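# Press the sprayer head onto the bottle

## Task

Fit the sprayer head onto the bottle and press it fully down over the neck (it is a snug fit). The bottle must remain upright, and the cap has to stay seated by itself once the robot lets go.

## Robot and tools

Robot: two FANUC CRX arms, left_arm and right_arm, each ending in a Robotiq two-finger gripper that opens to 140 mm. Bases in the scene frame: left_arm at (+0.037, +0.434, 0), right_arm at (-0.048, -0.401, 0), both nearly unrotated about z. Scene frame: origin on the table top midway between the arms, +z up, +x out across the table, left_arm on the +y side. The names left and right are labels only and do not match sides of a picture. Gripper axes: fingers point along the gripper's +z and close along its y. end_effector_position is the spot between the pads when shut; closed fingertips extend about 33 mm past it, open ones about 9 mm. Closing pushes the tips roughly 24 mm farther out, so keep that clearance above the table.

A ROW is 20 numbers: for left_arm x, y, z (metres), qw, qx, qy, qz (quaternion, w first), then position, force_limit, speed for its gripper; then the same ten for right_arm. Poses are absolute goals in the scene frame, not offsets. The three gripper numbers run from -1 to 1. Always fill both halves; to keep an arm still, repeat the exact pose from the last result taken before it stopped, and repeat its gripper's last three numbers (a 0 is a real command). Reuse the same quaternion you chose rather than the reported one, which drifts.

Gripper numbers: position +1 is fully open, about -0.8 the pads touch, -1 closes until blocked. force_limit -1/0/+1 give roughly 14/60/107 N. speed -1/0/+1 give about 30/140/250 mm/s. In results, object_status 0 = moving, 1 = blocked while opening, 2 = blocked while closing (a grip), 3 = reached the request or pads met. Check for 2 after closing. To squeeze harder, raise force_limit and switch position between -1 and -0.98. position_measured is in counts: 3 open, 230 pads meeting.

execute_actions(actions): a list of actions; each action is a list of up to 15 rows, one per 1/30 s step, and a short list repeats its final row until 15 steps (0.5 s) pass. An empty list just reports state and images. Each step the commanded pose is clipped to 70 mm and 16 degrees from where the gripper is, so distant goals need several actions. A target lying more than 0.6 m from the gripper along any of its own axes is refused; if the first action fails this or anything is malformed, nothing runs.

move(target, speed, stop_force, blocking): target is one 20-number row; each gripper travels in a straight line to its pose, both finishing together, 0.5 to 10 s. speed is in m/s, 0.002 to 0.5 (default 0.25), rotation capped at double that in rad/s. stop_force (N, 20 to 80, shared by both arms, not allowed in the first 0.2 s) ends an arm's path when it senses that much extra resistance along its direction of travel; it is unreliable if the gripper rotates during the move, has no reading near stretched poses, and should be omitted when pulling away from something being pressed. The press after contact can briefly exceed the setting, so go slowly. An arm within 1.5 mm and 0.5 degrees of its goal counts as still. blocking=false returns after 0.5 s and cannot combine with stop_force; other motion commands are refused until the move is over (use wait or stop). The result adds a move: line with the ending (done, off_target, moving, held, fault, contact) and limits (paced = pose clipped; held = some steps blocked, after which the arm may dash), plus each gripper's distance to its goal.

wait(seconds): 0 to 10, robot keeps its last command; returns early when a move ends. stop(): brakes a running move (fingers continue). zoom_image(camera, region): region [x0, y0, x1, y1] in pixels, at most 504 by 504. show_instructions(): shows the reference images. read_manual(section): licence texts, section "licences". finished_scene(scene): ends the current scene by its number; irreversible, so call only when the cap stays seated and the bottle stands.

Results: a state line per arm with gripper position and quaternion (less accurate at long reach), Hand target lines (the pose now being driven to), pose unreachable lines when the clearance check altered a command, step readings with HELD marks for blocked steps, and MOTOR HOT or OVER-TEMPERATURE FAULT warnings. Cameras (504x504 each): cam_head_left, cam_head_right, cam_high, cam_low, cam_left_wrist, cam_right_wrist.

Avoid: the arms are stiff, so aiming even slightly beyond a firm contact can trigger a fault; any outside force of 150 N, or joint torque at its limit (140 N m for waist, shoulder, elbow; 35.2 N m for the three wrist joints, held weight included), freezes that arm for 10 s. Do not let the arms collide or push each other. Do not drop, slam or tip things, and never let anything leave the table. Loose objects may get nudged occasionally, so recheck positions before grasping. Push the cap down gradually with slow moves and a modest stop_force rather than a fast stroke.

Each tool is called after "Call:" in YAML: its name, and indented under it one key for each argument.

Reference images:

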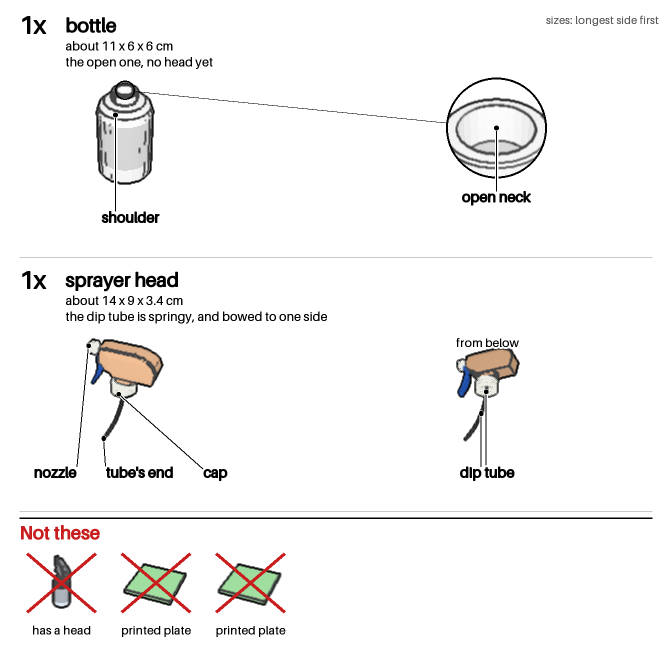

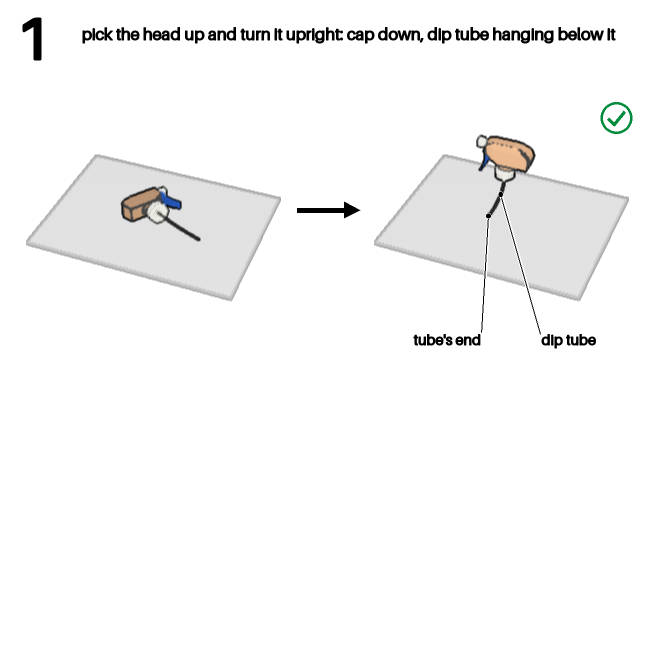

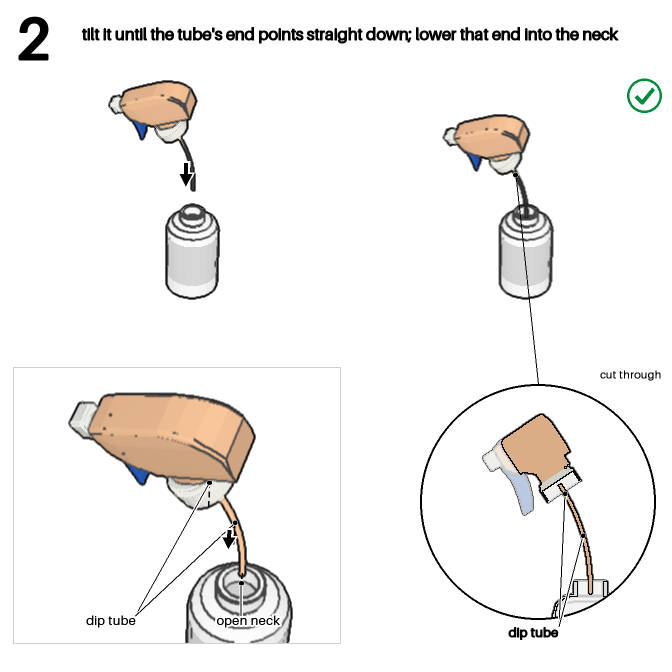

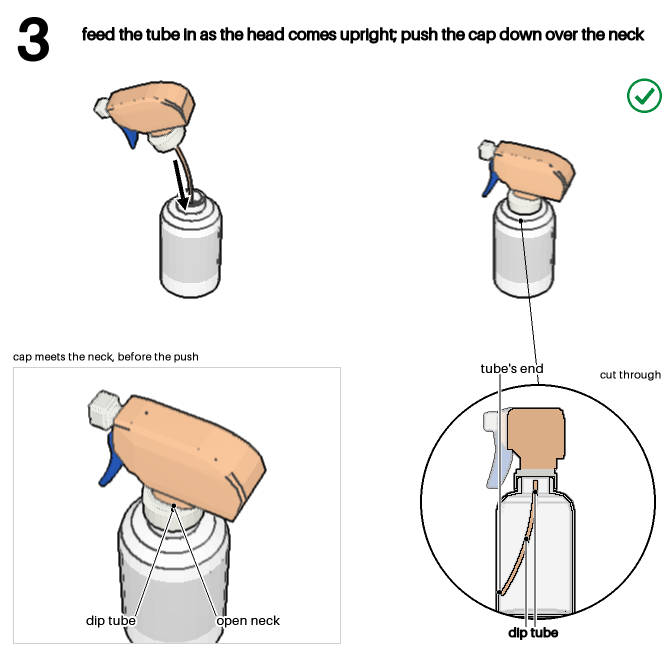

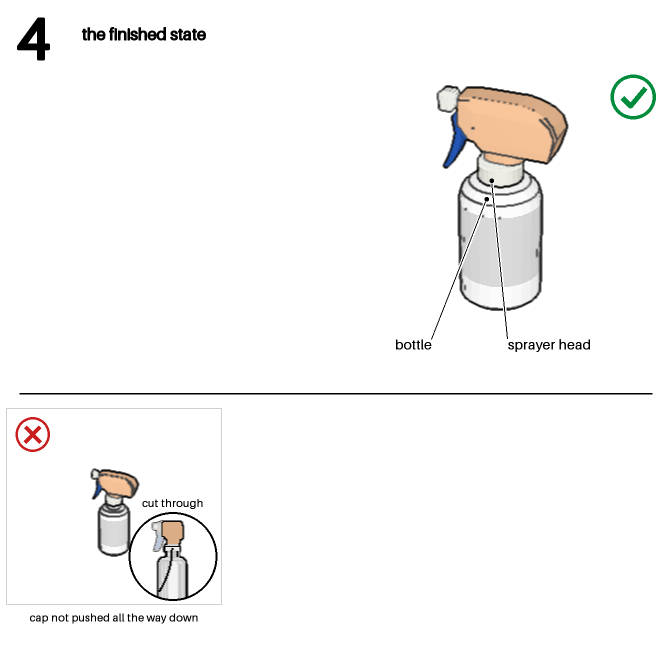

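## Session

Call:
execute_actions:
  actions: []

Scene clock: 0.00 s.
left_arm: end_effector_position=(+0.8350, -0.1262, +0.3464) position_measured=3 object_status=3 end_effector_quat_wxyz=(+0.256, +0.591, -0.527, +0.554) | right_arm: end_effector_position=(+0.3386, -0.2909, +0.2004) position_measured=3 object_status=3 end_effector_quat_wxyz=(-0.145, +0.967, +0.054, +0.202)
Joint positions: left_arm=[-0.391  0.685  0.247  1.655 -0.762 -0.665] | right_arm=[ 0.398 -0.543 -0.574 -0.075 -1.043  1.158]
Joint velocities: left_arm=[ 0.     0.001  0.     0.001 -0.     0.   ] | right_arm=[ 0.    -0.    -0.    -0.     0.    -0.001]
Hand target (left_arm): +0.835, -0.126, +0.346; +0.256, +0.591, -0.527, +0.554
Hand target (right_arm): +0.339, -0.291, +0.200; -0.145, +0.967, +0.054, +0.202

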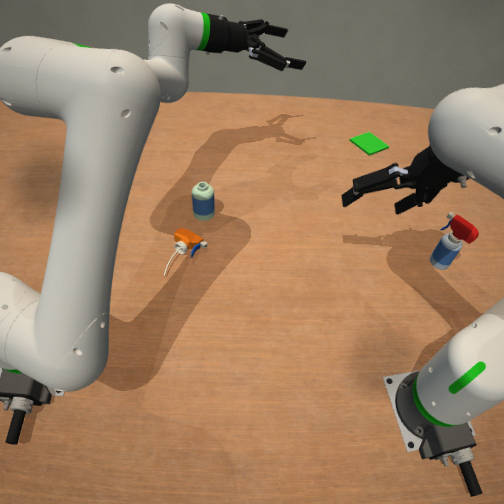

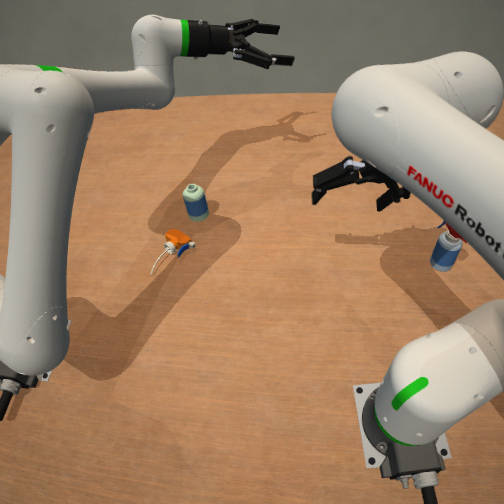

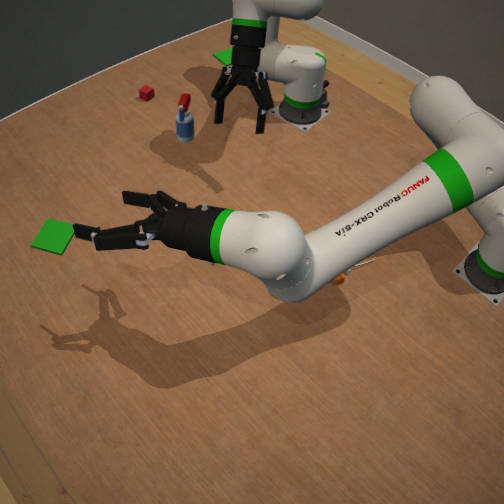

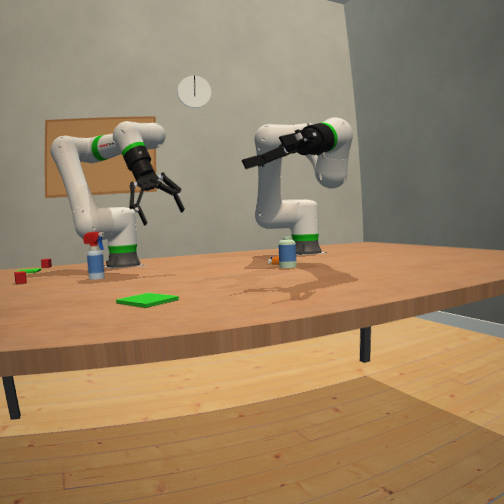

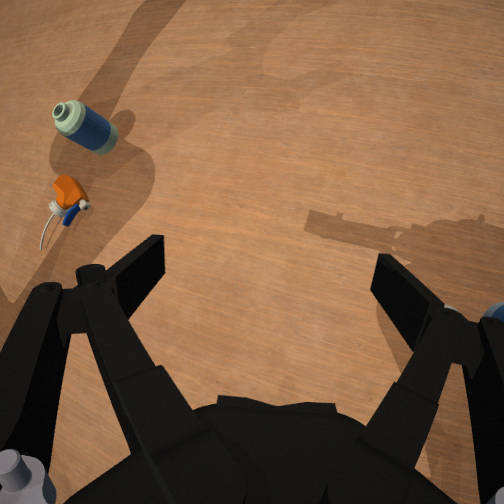

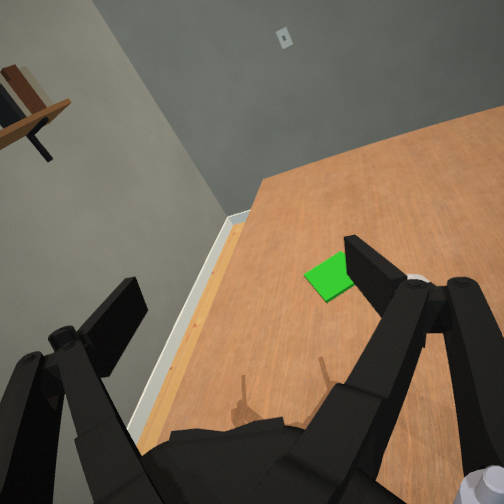

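Call:
move:
  target: [0.35,0.15,0.35,0,1,0,0,1,0,0, 0.3386,-0.2909,0.2004,-0.145,0.967,0.054,0.202,1,0,0]
  speed: 0.4

Scene clock: 7.63 s.
left_arm: end_effector_position=(+0.3506, +0.1495, +0.3485) position_measured=3 object_status=3 end_effector_quat_wxyz=(+0.001, +1.000, -0.001, +0.001) | right_arm: end_effector_position=(+0.3386, -0.2909, +0.2004) position_measured=3 object_status=3 end_effector_quat_wxyz=(-0.145, +0.967, +0.054, +0.202)
Joint positions: left_arm=[-0.445 -0.035  0.224  0.001 -1.826  1.993] | right_arm=[ 0.398 -0.544 -0.575 -0.074 -1.042  1.158]
Joint velocities: left_arm=[-0.001 -0.001 -0.    -0.001 -0.    -0.001] | right_arm=[-0.     0.     0.     0.001 -0.    -0.001]
Hand target (left_arm): +0.351, +0.149, +0.348; +0.001, +1.000, -0.001, +0.001
Hand target (right_arm): +0.339, -0.291, +0.200; -0.145, +0.967, +0.054, +0.202
Off the commanded pose (left_arm): 0.002 m, 0 deg.
Off the commanded pose (right_arm): 0.000 m, 0 deg.
move: done; limits=paced

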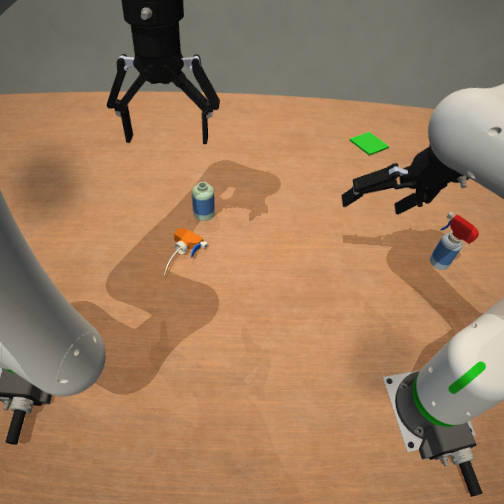

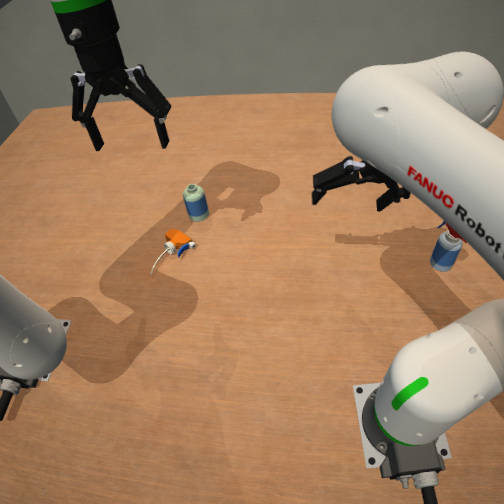

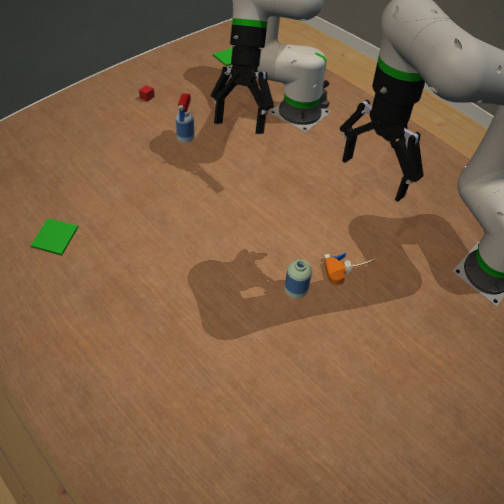

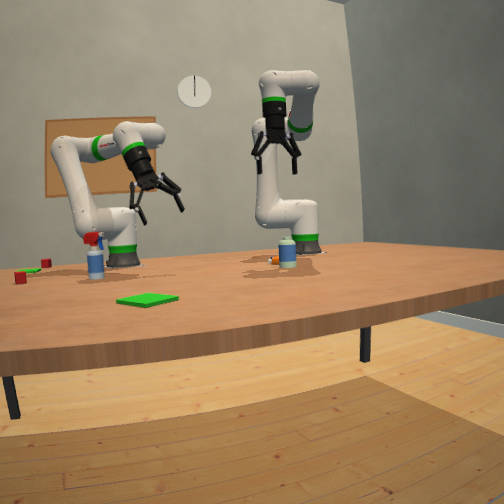

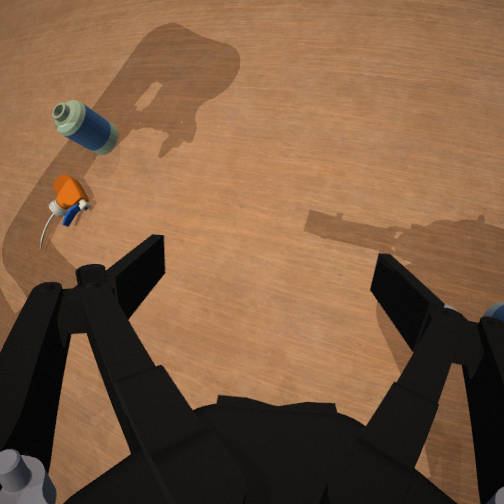

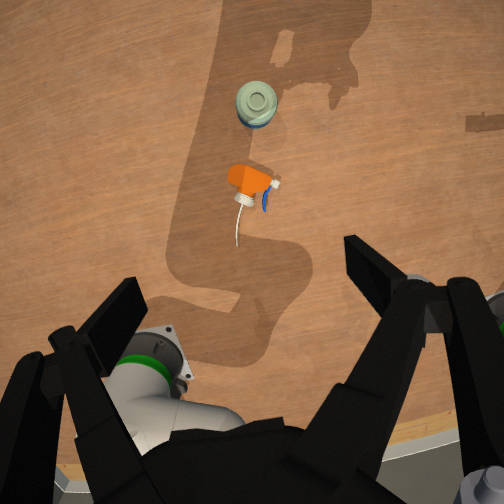

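Call:
move:
  target: [0.32,0.15,0.16,0,1,0,0,1,0,0, 0.3386,-0.2909,0.2004,-0.145,0.967,0.054,0.202,1,0,0]
  speed: 0.4

Scene clock: 12.97 s.
left_arm: end_effector_position=(+0.3207, +0.1496, +0.1600) position_measured=3 object_status=3 end_effector_quat_wxyz=(+0.000, +1.000, -0.000, -0.000) | right_arm: end_effector_position=(+0.3386, -0.2909, +0.2004) position_measured=3 object_status=3 end_effector_quat_wxyz=(-0.145, +0.967, +0.054, +0.202)
Joint positions: left_arm=[-0.478 -0.106 -0.285  0.    -1.392  2.026] | right_arm=[ 0.398 -0.544 -0.575 -0.074 -1.042  1.158]
Joint velocities: left_arm=[ 0.     0.    -0.001 -0.003  0.    -0.   ] | right_arm=[-0.001  0.     0.    -0.001  0.001  0.   ]
Hand target (left_arm): +0.321, +0.150, +0.160; +0.000, +1.000, -0.000, -0.000
Hand target (right_arm): +0.339, -0.291, +0.200; -0.145, +0.967, +0.054, +0.202
Off the commanded pose (left_arm): 0.001 m, 0 deg.
Off the commanded pose (right_arm): 0.000 m, 0 deg.
move: done

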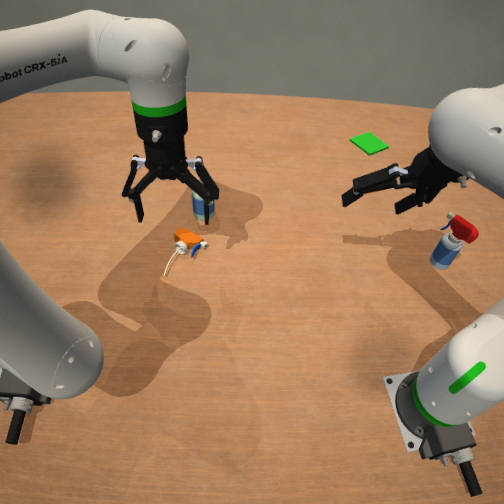

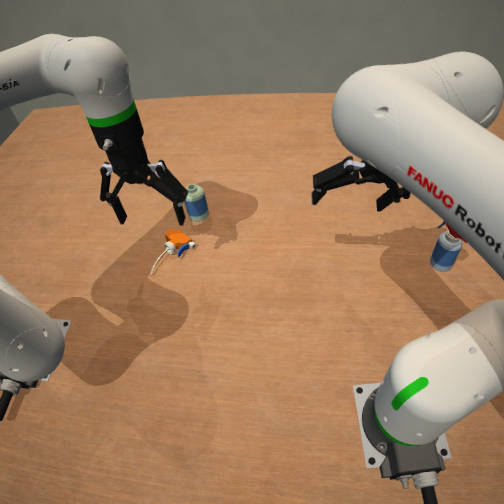

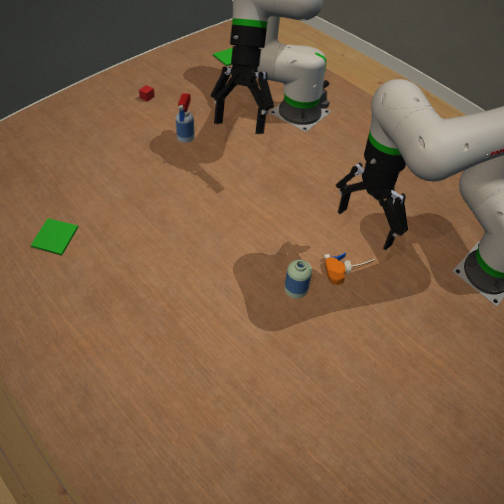

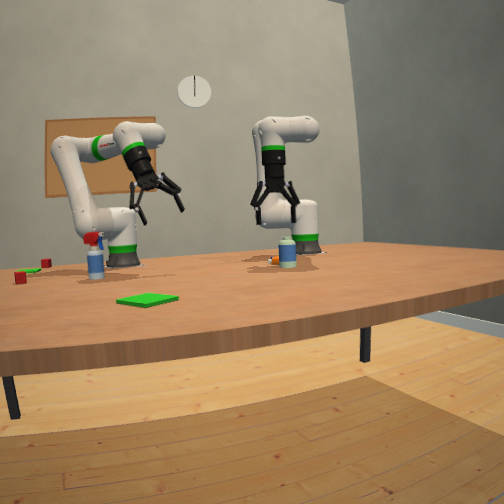

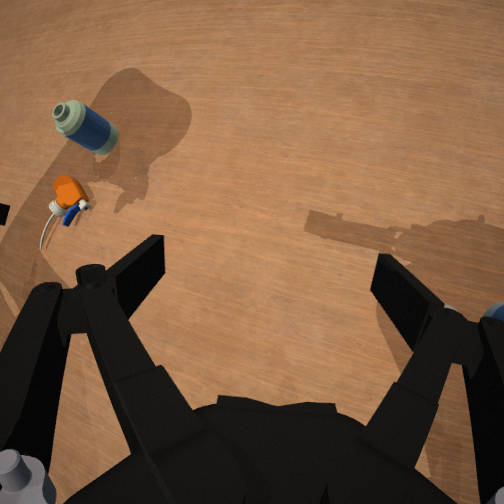

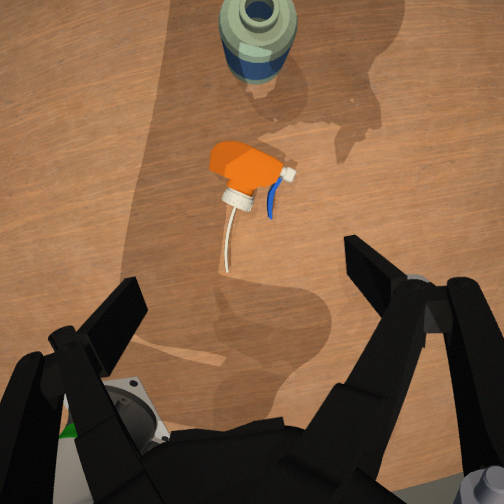

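Call:
move:
  target: [0.36,0.147,0.07,0,0.982,-0.191,0,1,0,0, 0.3386,-0.2909,0.2004,-0.145,0.967,0.054,0.202,1,0,0]
  speed: 0.3

Scene clock: 28.97 s.
left_arm: end_effector_position=(+0.3603, +0.1469, +0.0701) position_measured=3 object_status=3 end_effector_quat_wxyz=(-0.000, +0.982, -0.191, +0.000) | right_arm: end_effector_position=(+0.3386, -0.2909, +0.2004) position_measured=3 object_status=3 end_effector_quat_wxyz=(-0.145, +0.967, +0.054, +0.202)
Joint positions: left_arm=[-0.442  0.04  -0.362 -0.    -1.169  1.607] | right_arm=[ 0.398 -0.544 -0.575 -0.074 -1.042  1.158]
Joint velocities: left_arm=[ 0.001 -0.001 -0.     0.001  0.    -0.001] | right_arm=[-0.002 -0.     0.     0.    -0.001  0.   ]
Hand target (left_arm): +0.360, +0.147, +0.070; -0.000, +0.982, -0.191, -0.000
Hand target (right_arm): +0.339, -0.291, +0.200; -0.145, +0.967, +0.054, +0.202
Off the commanded pose (left_arm): 0.000 m, 0 deg.
Off the commanded pose (right_arm): 0.000 m, 0 deg.
move: done

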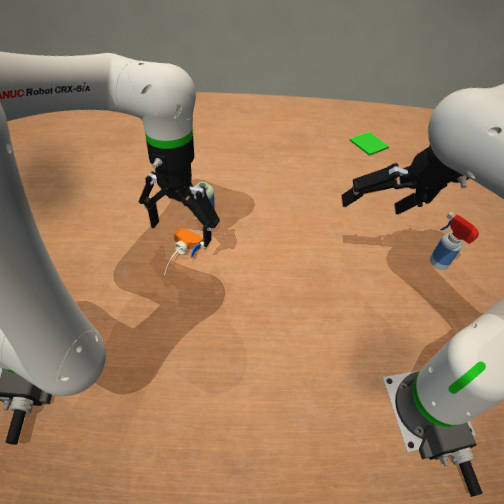

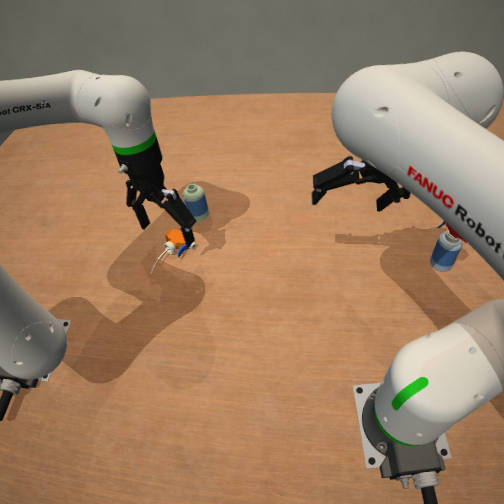

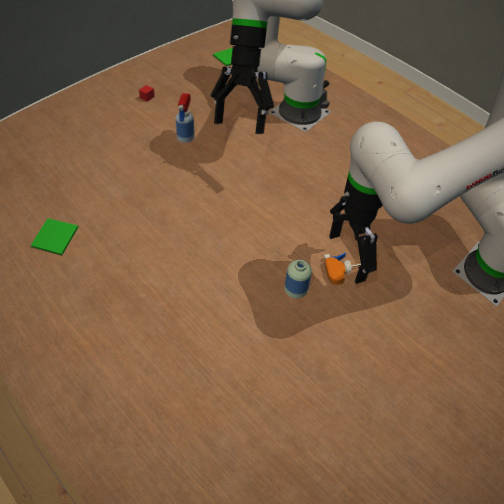

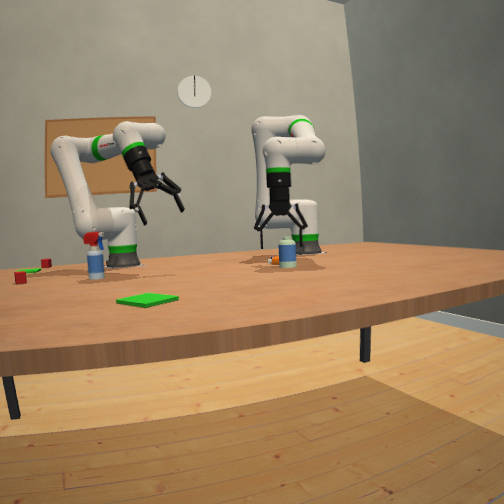

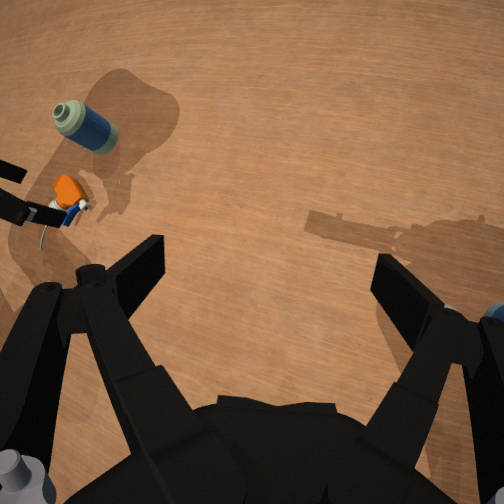

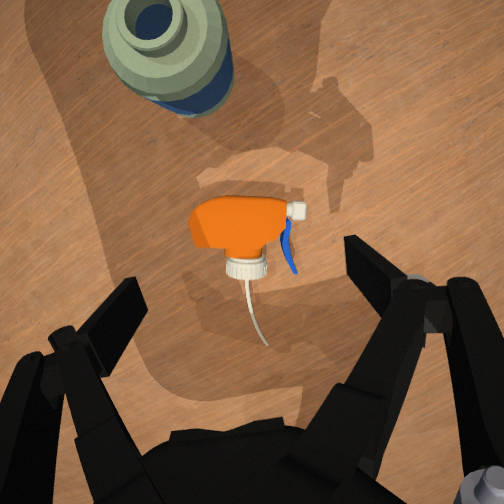

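Call:
move:
  target: [0.375,0.130,0.028,0,0.959,-0.284,0,0.6,0,0, 0.3386,-0.2909,0.2004,-0.145,0.967,0.054,0.202,1,0,0]
  speed: 0.15

Scene clock: 36.40 s.
left_arm: end_effector_position=(+0.3751, +0.1299, +0.0281) position_measured=53 object_status=3 end_effector_quat_wxyz=(+0.000, +0.959, -0.284, +0.000) | right_arm: end_effector_position=(+0.3386, -0.2909, +0.2004) position_measured=3 object_status=3 end_effector_quat_wxyz=(-0.145, +0.967, +0.054, +0.202)
Joint positions: left_arm=[-0.463  0.142 -0.358  0.    -1.07   1.436] | right_arm=[ 0.398 -0.544 -0.575 -0.074 -1.042  1.158]
Joint velocities: left_arm=[ 0.     0.    -0.    -0.     0.     0.002] | right_arm=[ 0.    -0.     0.    -0.001 -0.    -0.001]
Hand target (left_arm): +0.375, +0.130, +0.028; +0.000, +0.959, -0.284, -0.000
Hand target (right_arm): +0.339, -0.291, +0.200; -0.145, +0.967, +0.054, +0.202
Off the commanded pose (left_arm): 0.000 m, 0 deg.
Off the commanded pose (right_arm): 0.000 m, 0 deg.
move: done

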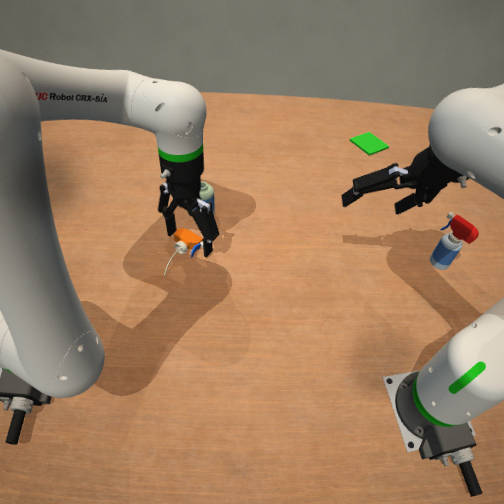

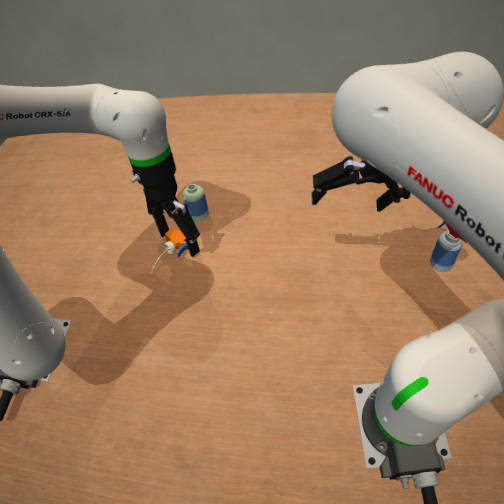

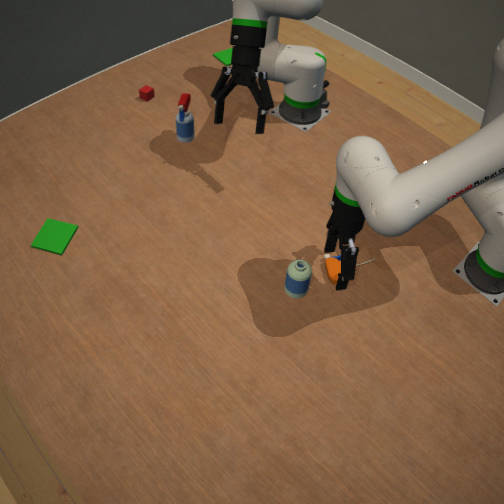

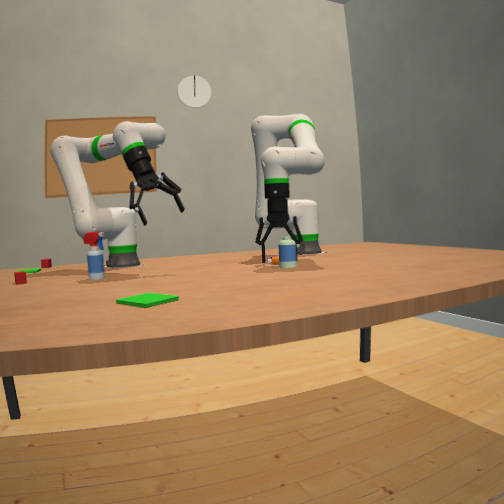

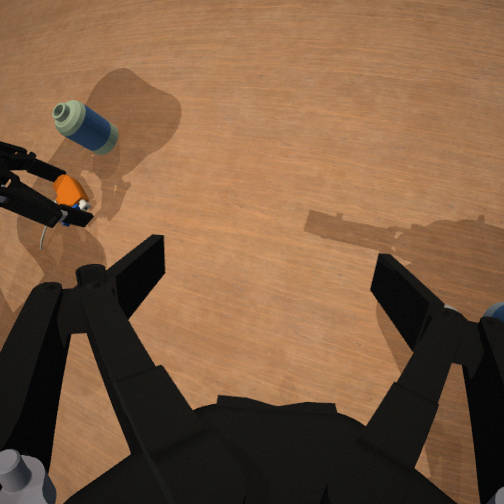

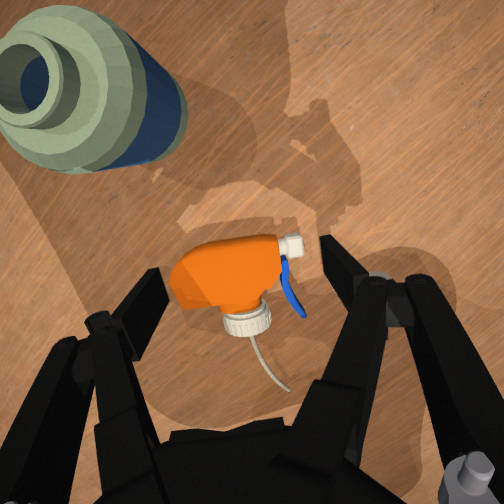

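Call:
move:
  target: [0.384,0.1245,0.028,0,0.959,-0.284,0,0.6,0,0, 0.3386,-0.2909,0.2004,-0.145,0.967,0.054,0.202,1,0,0]
  speed: 0.1

Call:
move:
  target: [0.384,0.1245,0.028,0,0.959,-0.284,0,-1,0.5,0, 0.3386,-0.2909,0.2004,-0.145,0.967,0.054,0.202,1,0,0]
  speed: 0.1

Scene clock: 41.07 s.
left_arm: end_effector_position=(+0.3840, +0.1245, +0.0280) position_measured=53 object_status=3 end_effector_quat_wxyz=(+0.000, +0.959, -0.284, +0.000) | right_arm: end_effector_position=(+0.3386, -0.2909, +0.2004) position_measured=3 object_status=3 end_effector_quat_wxyz=(-0.145, +0.967, +0.054, +0.202)
Joint positions: left_arm=[-0.466  0.167 -0.33   0.    -1.074  1.439] | right_arm=[ 0.398 -0.544 -0.575 -0.074 -1.042  1.158]
Joint velocities: left_arm=[ 0.001  0.001  0.    -0.001 -0.    -0.   ] | right_arm=[-0.002 -0.    -0.    -0.001  0.002  0.002]
Hand target (left_arm): +0.384, +0.125, +0.028; +0.000, +0.959, -0.284, +0.000
Hand target (right_arm): +0.339, -0.291, +0.200; -0.145, +0.967, +0.054, +0.202
Off the commanded pose (left_arm): 0.000 m, 0 deg.
Off the commanded pose (right_arm): 0.000 m, 0 deg.
move: done

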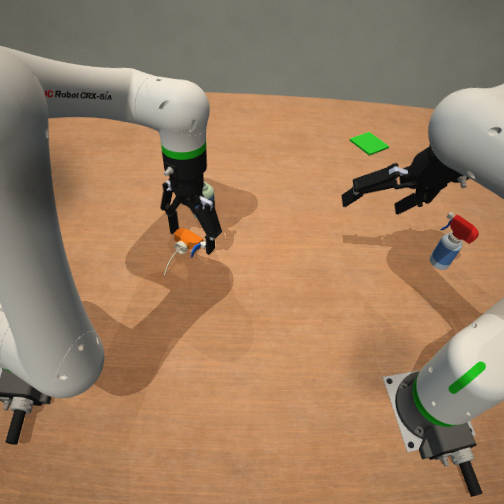

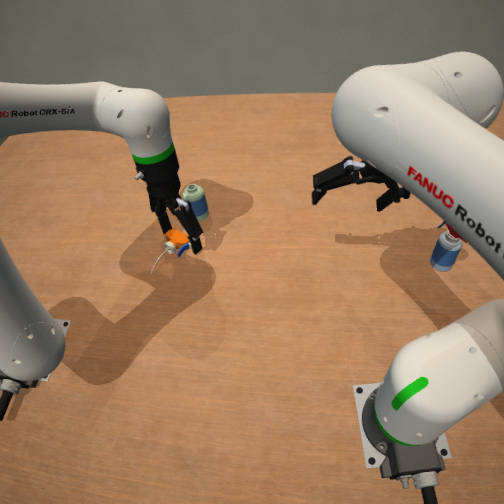

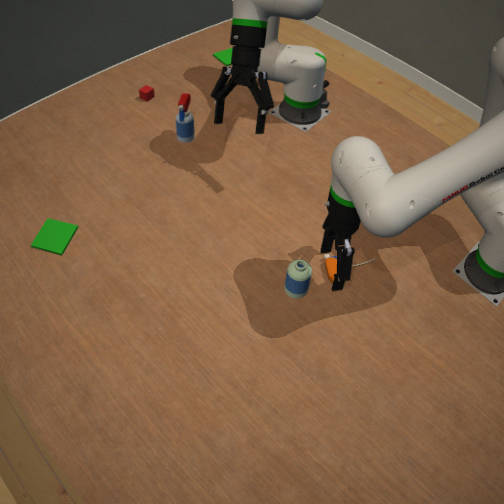

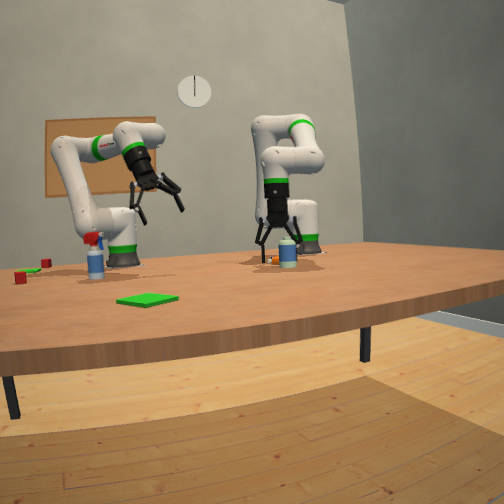

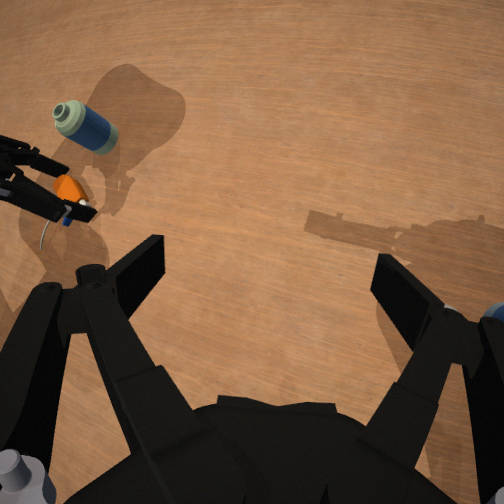

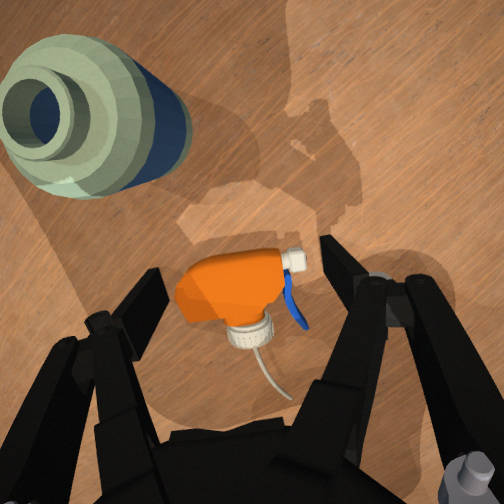

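Scene clock: 41.77 s.
left_arm: end_effector_position=(+0.3840, +0.1245, +0.0280) position_measured=100 object_status=2 end_effector_quat_wxyz=(-0.000, +0.959, -0.284, +0.000) | right_arm: end_effector_position=(+0.3386, -0.2909, +0.2004) position_measured=3 object_status=3 end_effector_quat_wxyz=(-0.145, +0.967, +0.054, +0.202)
Joint positions: left_arm=[-0.466  0.167 -0.33  -0.    -1.074  1.439] | right_arm=[ 0.398 -0.544 -0.575 -0.074 -1.042  1.158]
Joint velocities: left_arm=[-0.002  0.    -0.     0.003 -0.    -0.001] | right_arm=[ 0.001 -0.     0.    -0.     0.001  0.001]
Hand target (left_arm): +0.384, +0.124, +0.028; +0.000, +0.959, -0.284, +0.000
Hand target (right_arm): +0.339, -0.291, +0.200; -0.145, +0.967, +0.054, +0.202
Off the commanded pose (left_arm): 0.000 m, 0 deg.
Off the commanded pose (right_arm): 0.000 m, 0 deg.
move: done

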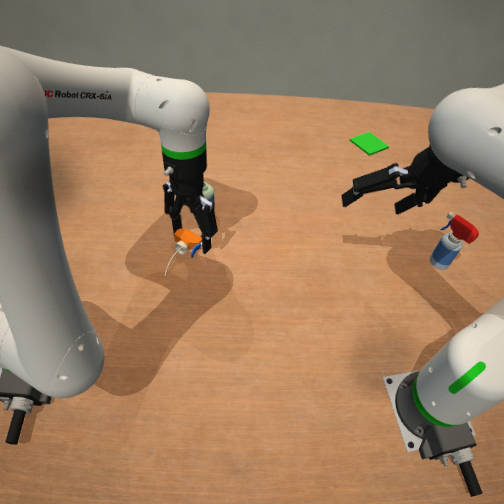

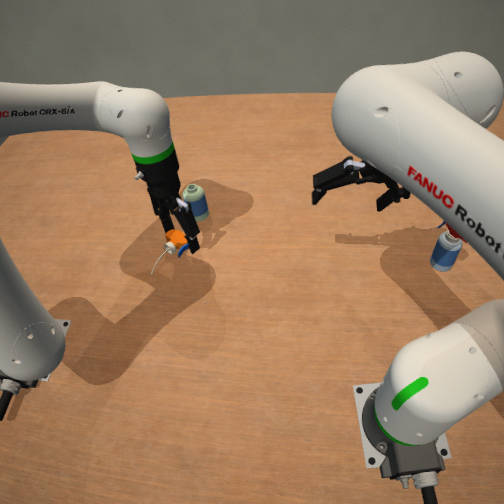

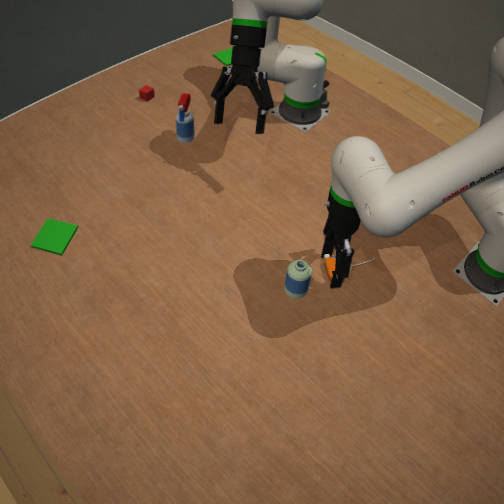

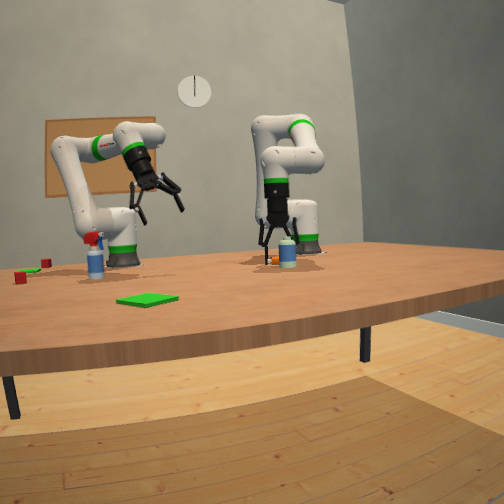

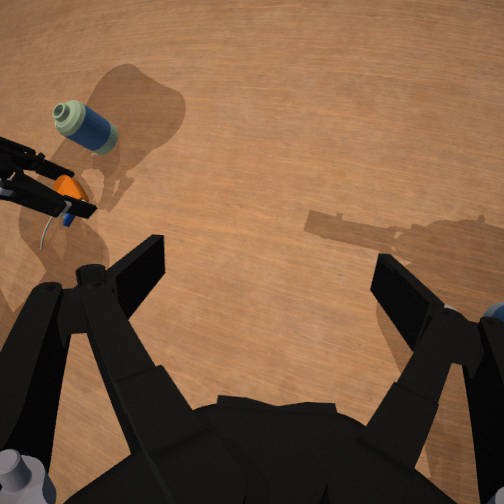

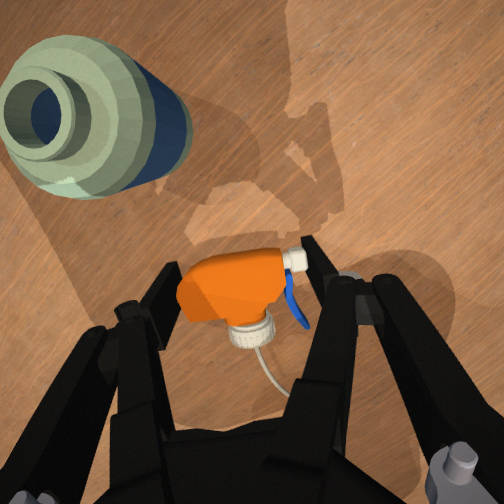

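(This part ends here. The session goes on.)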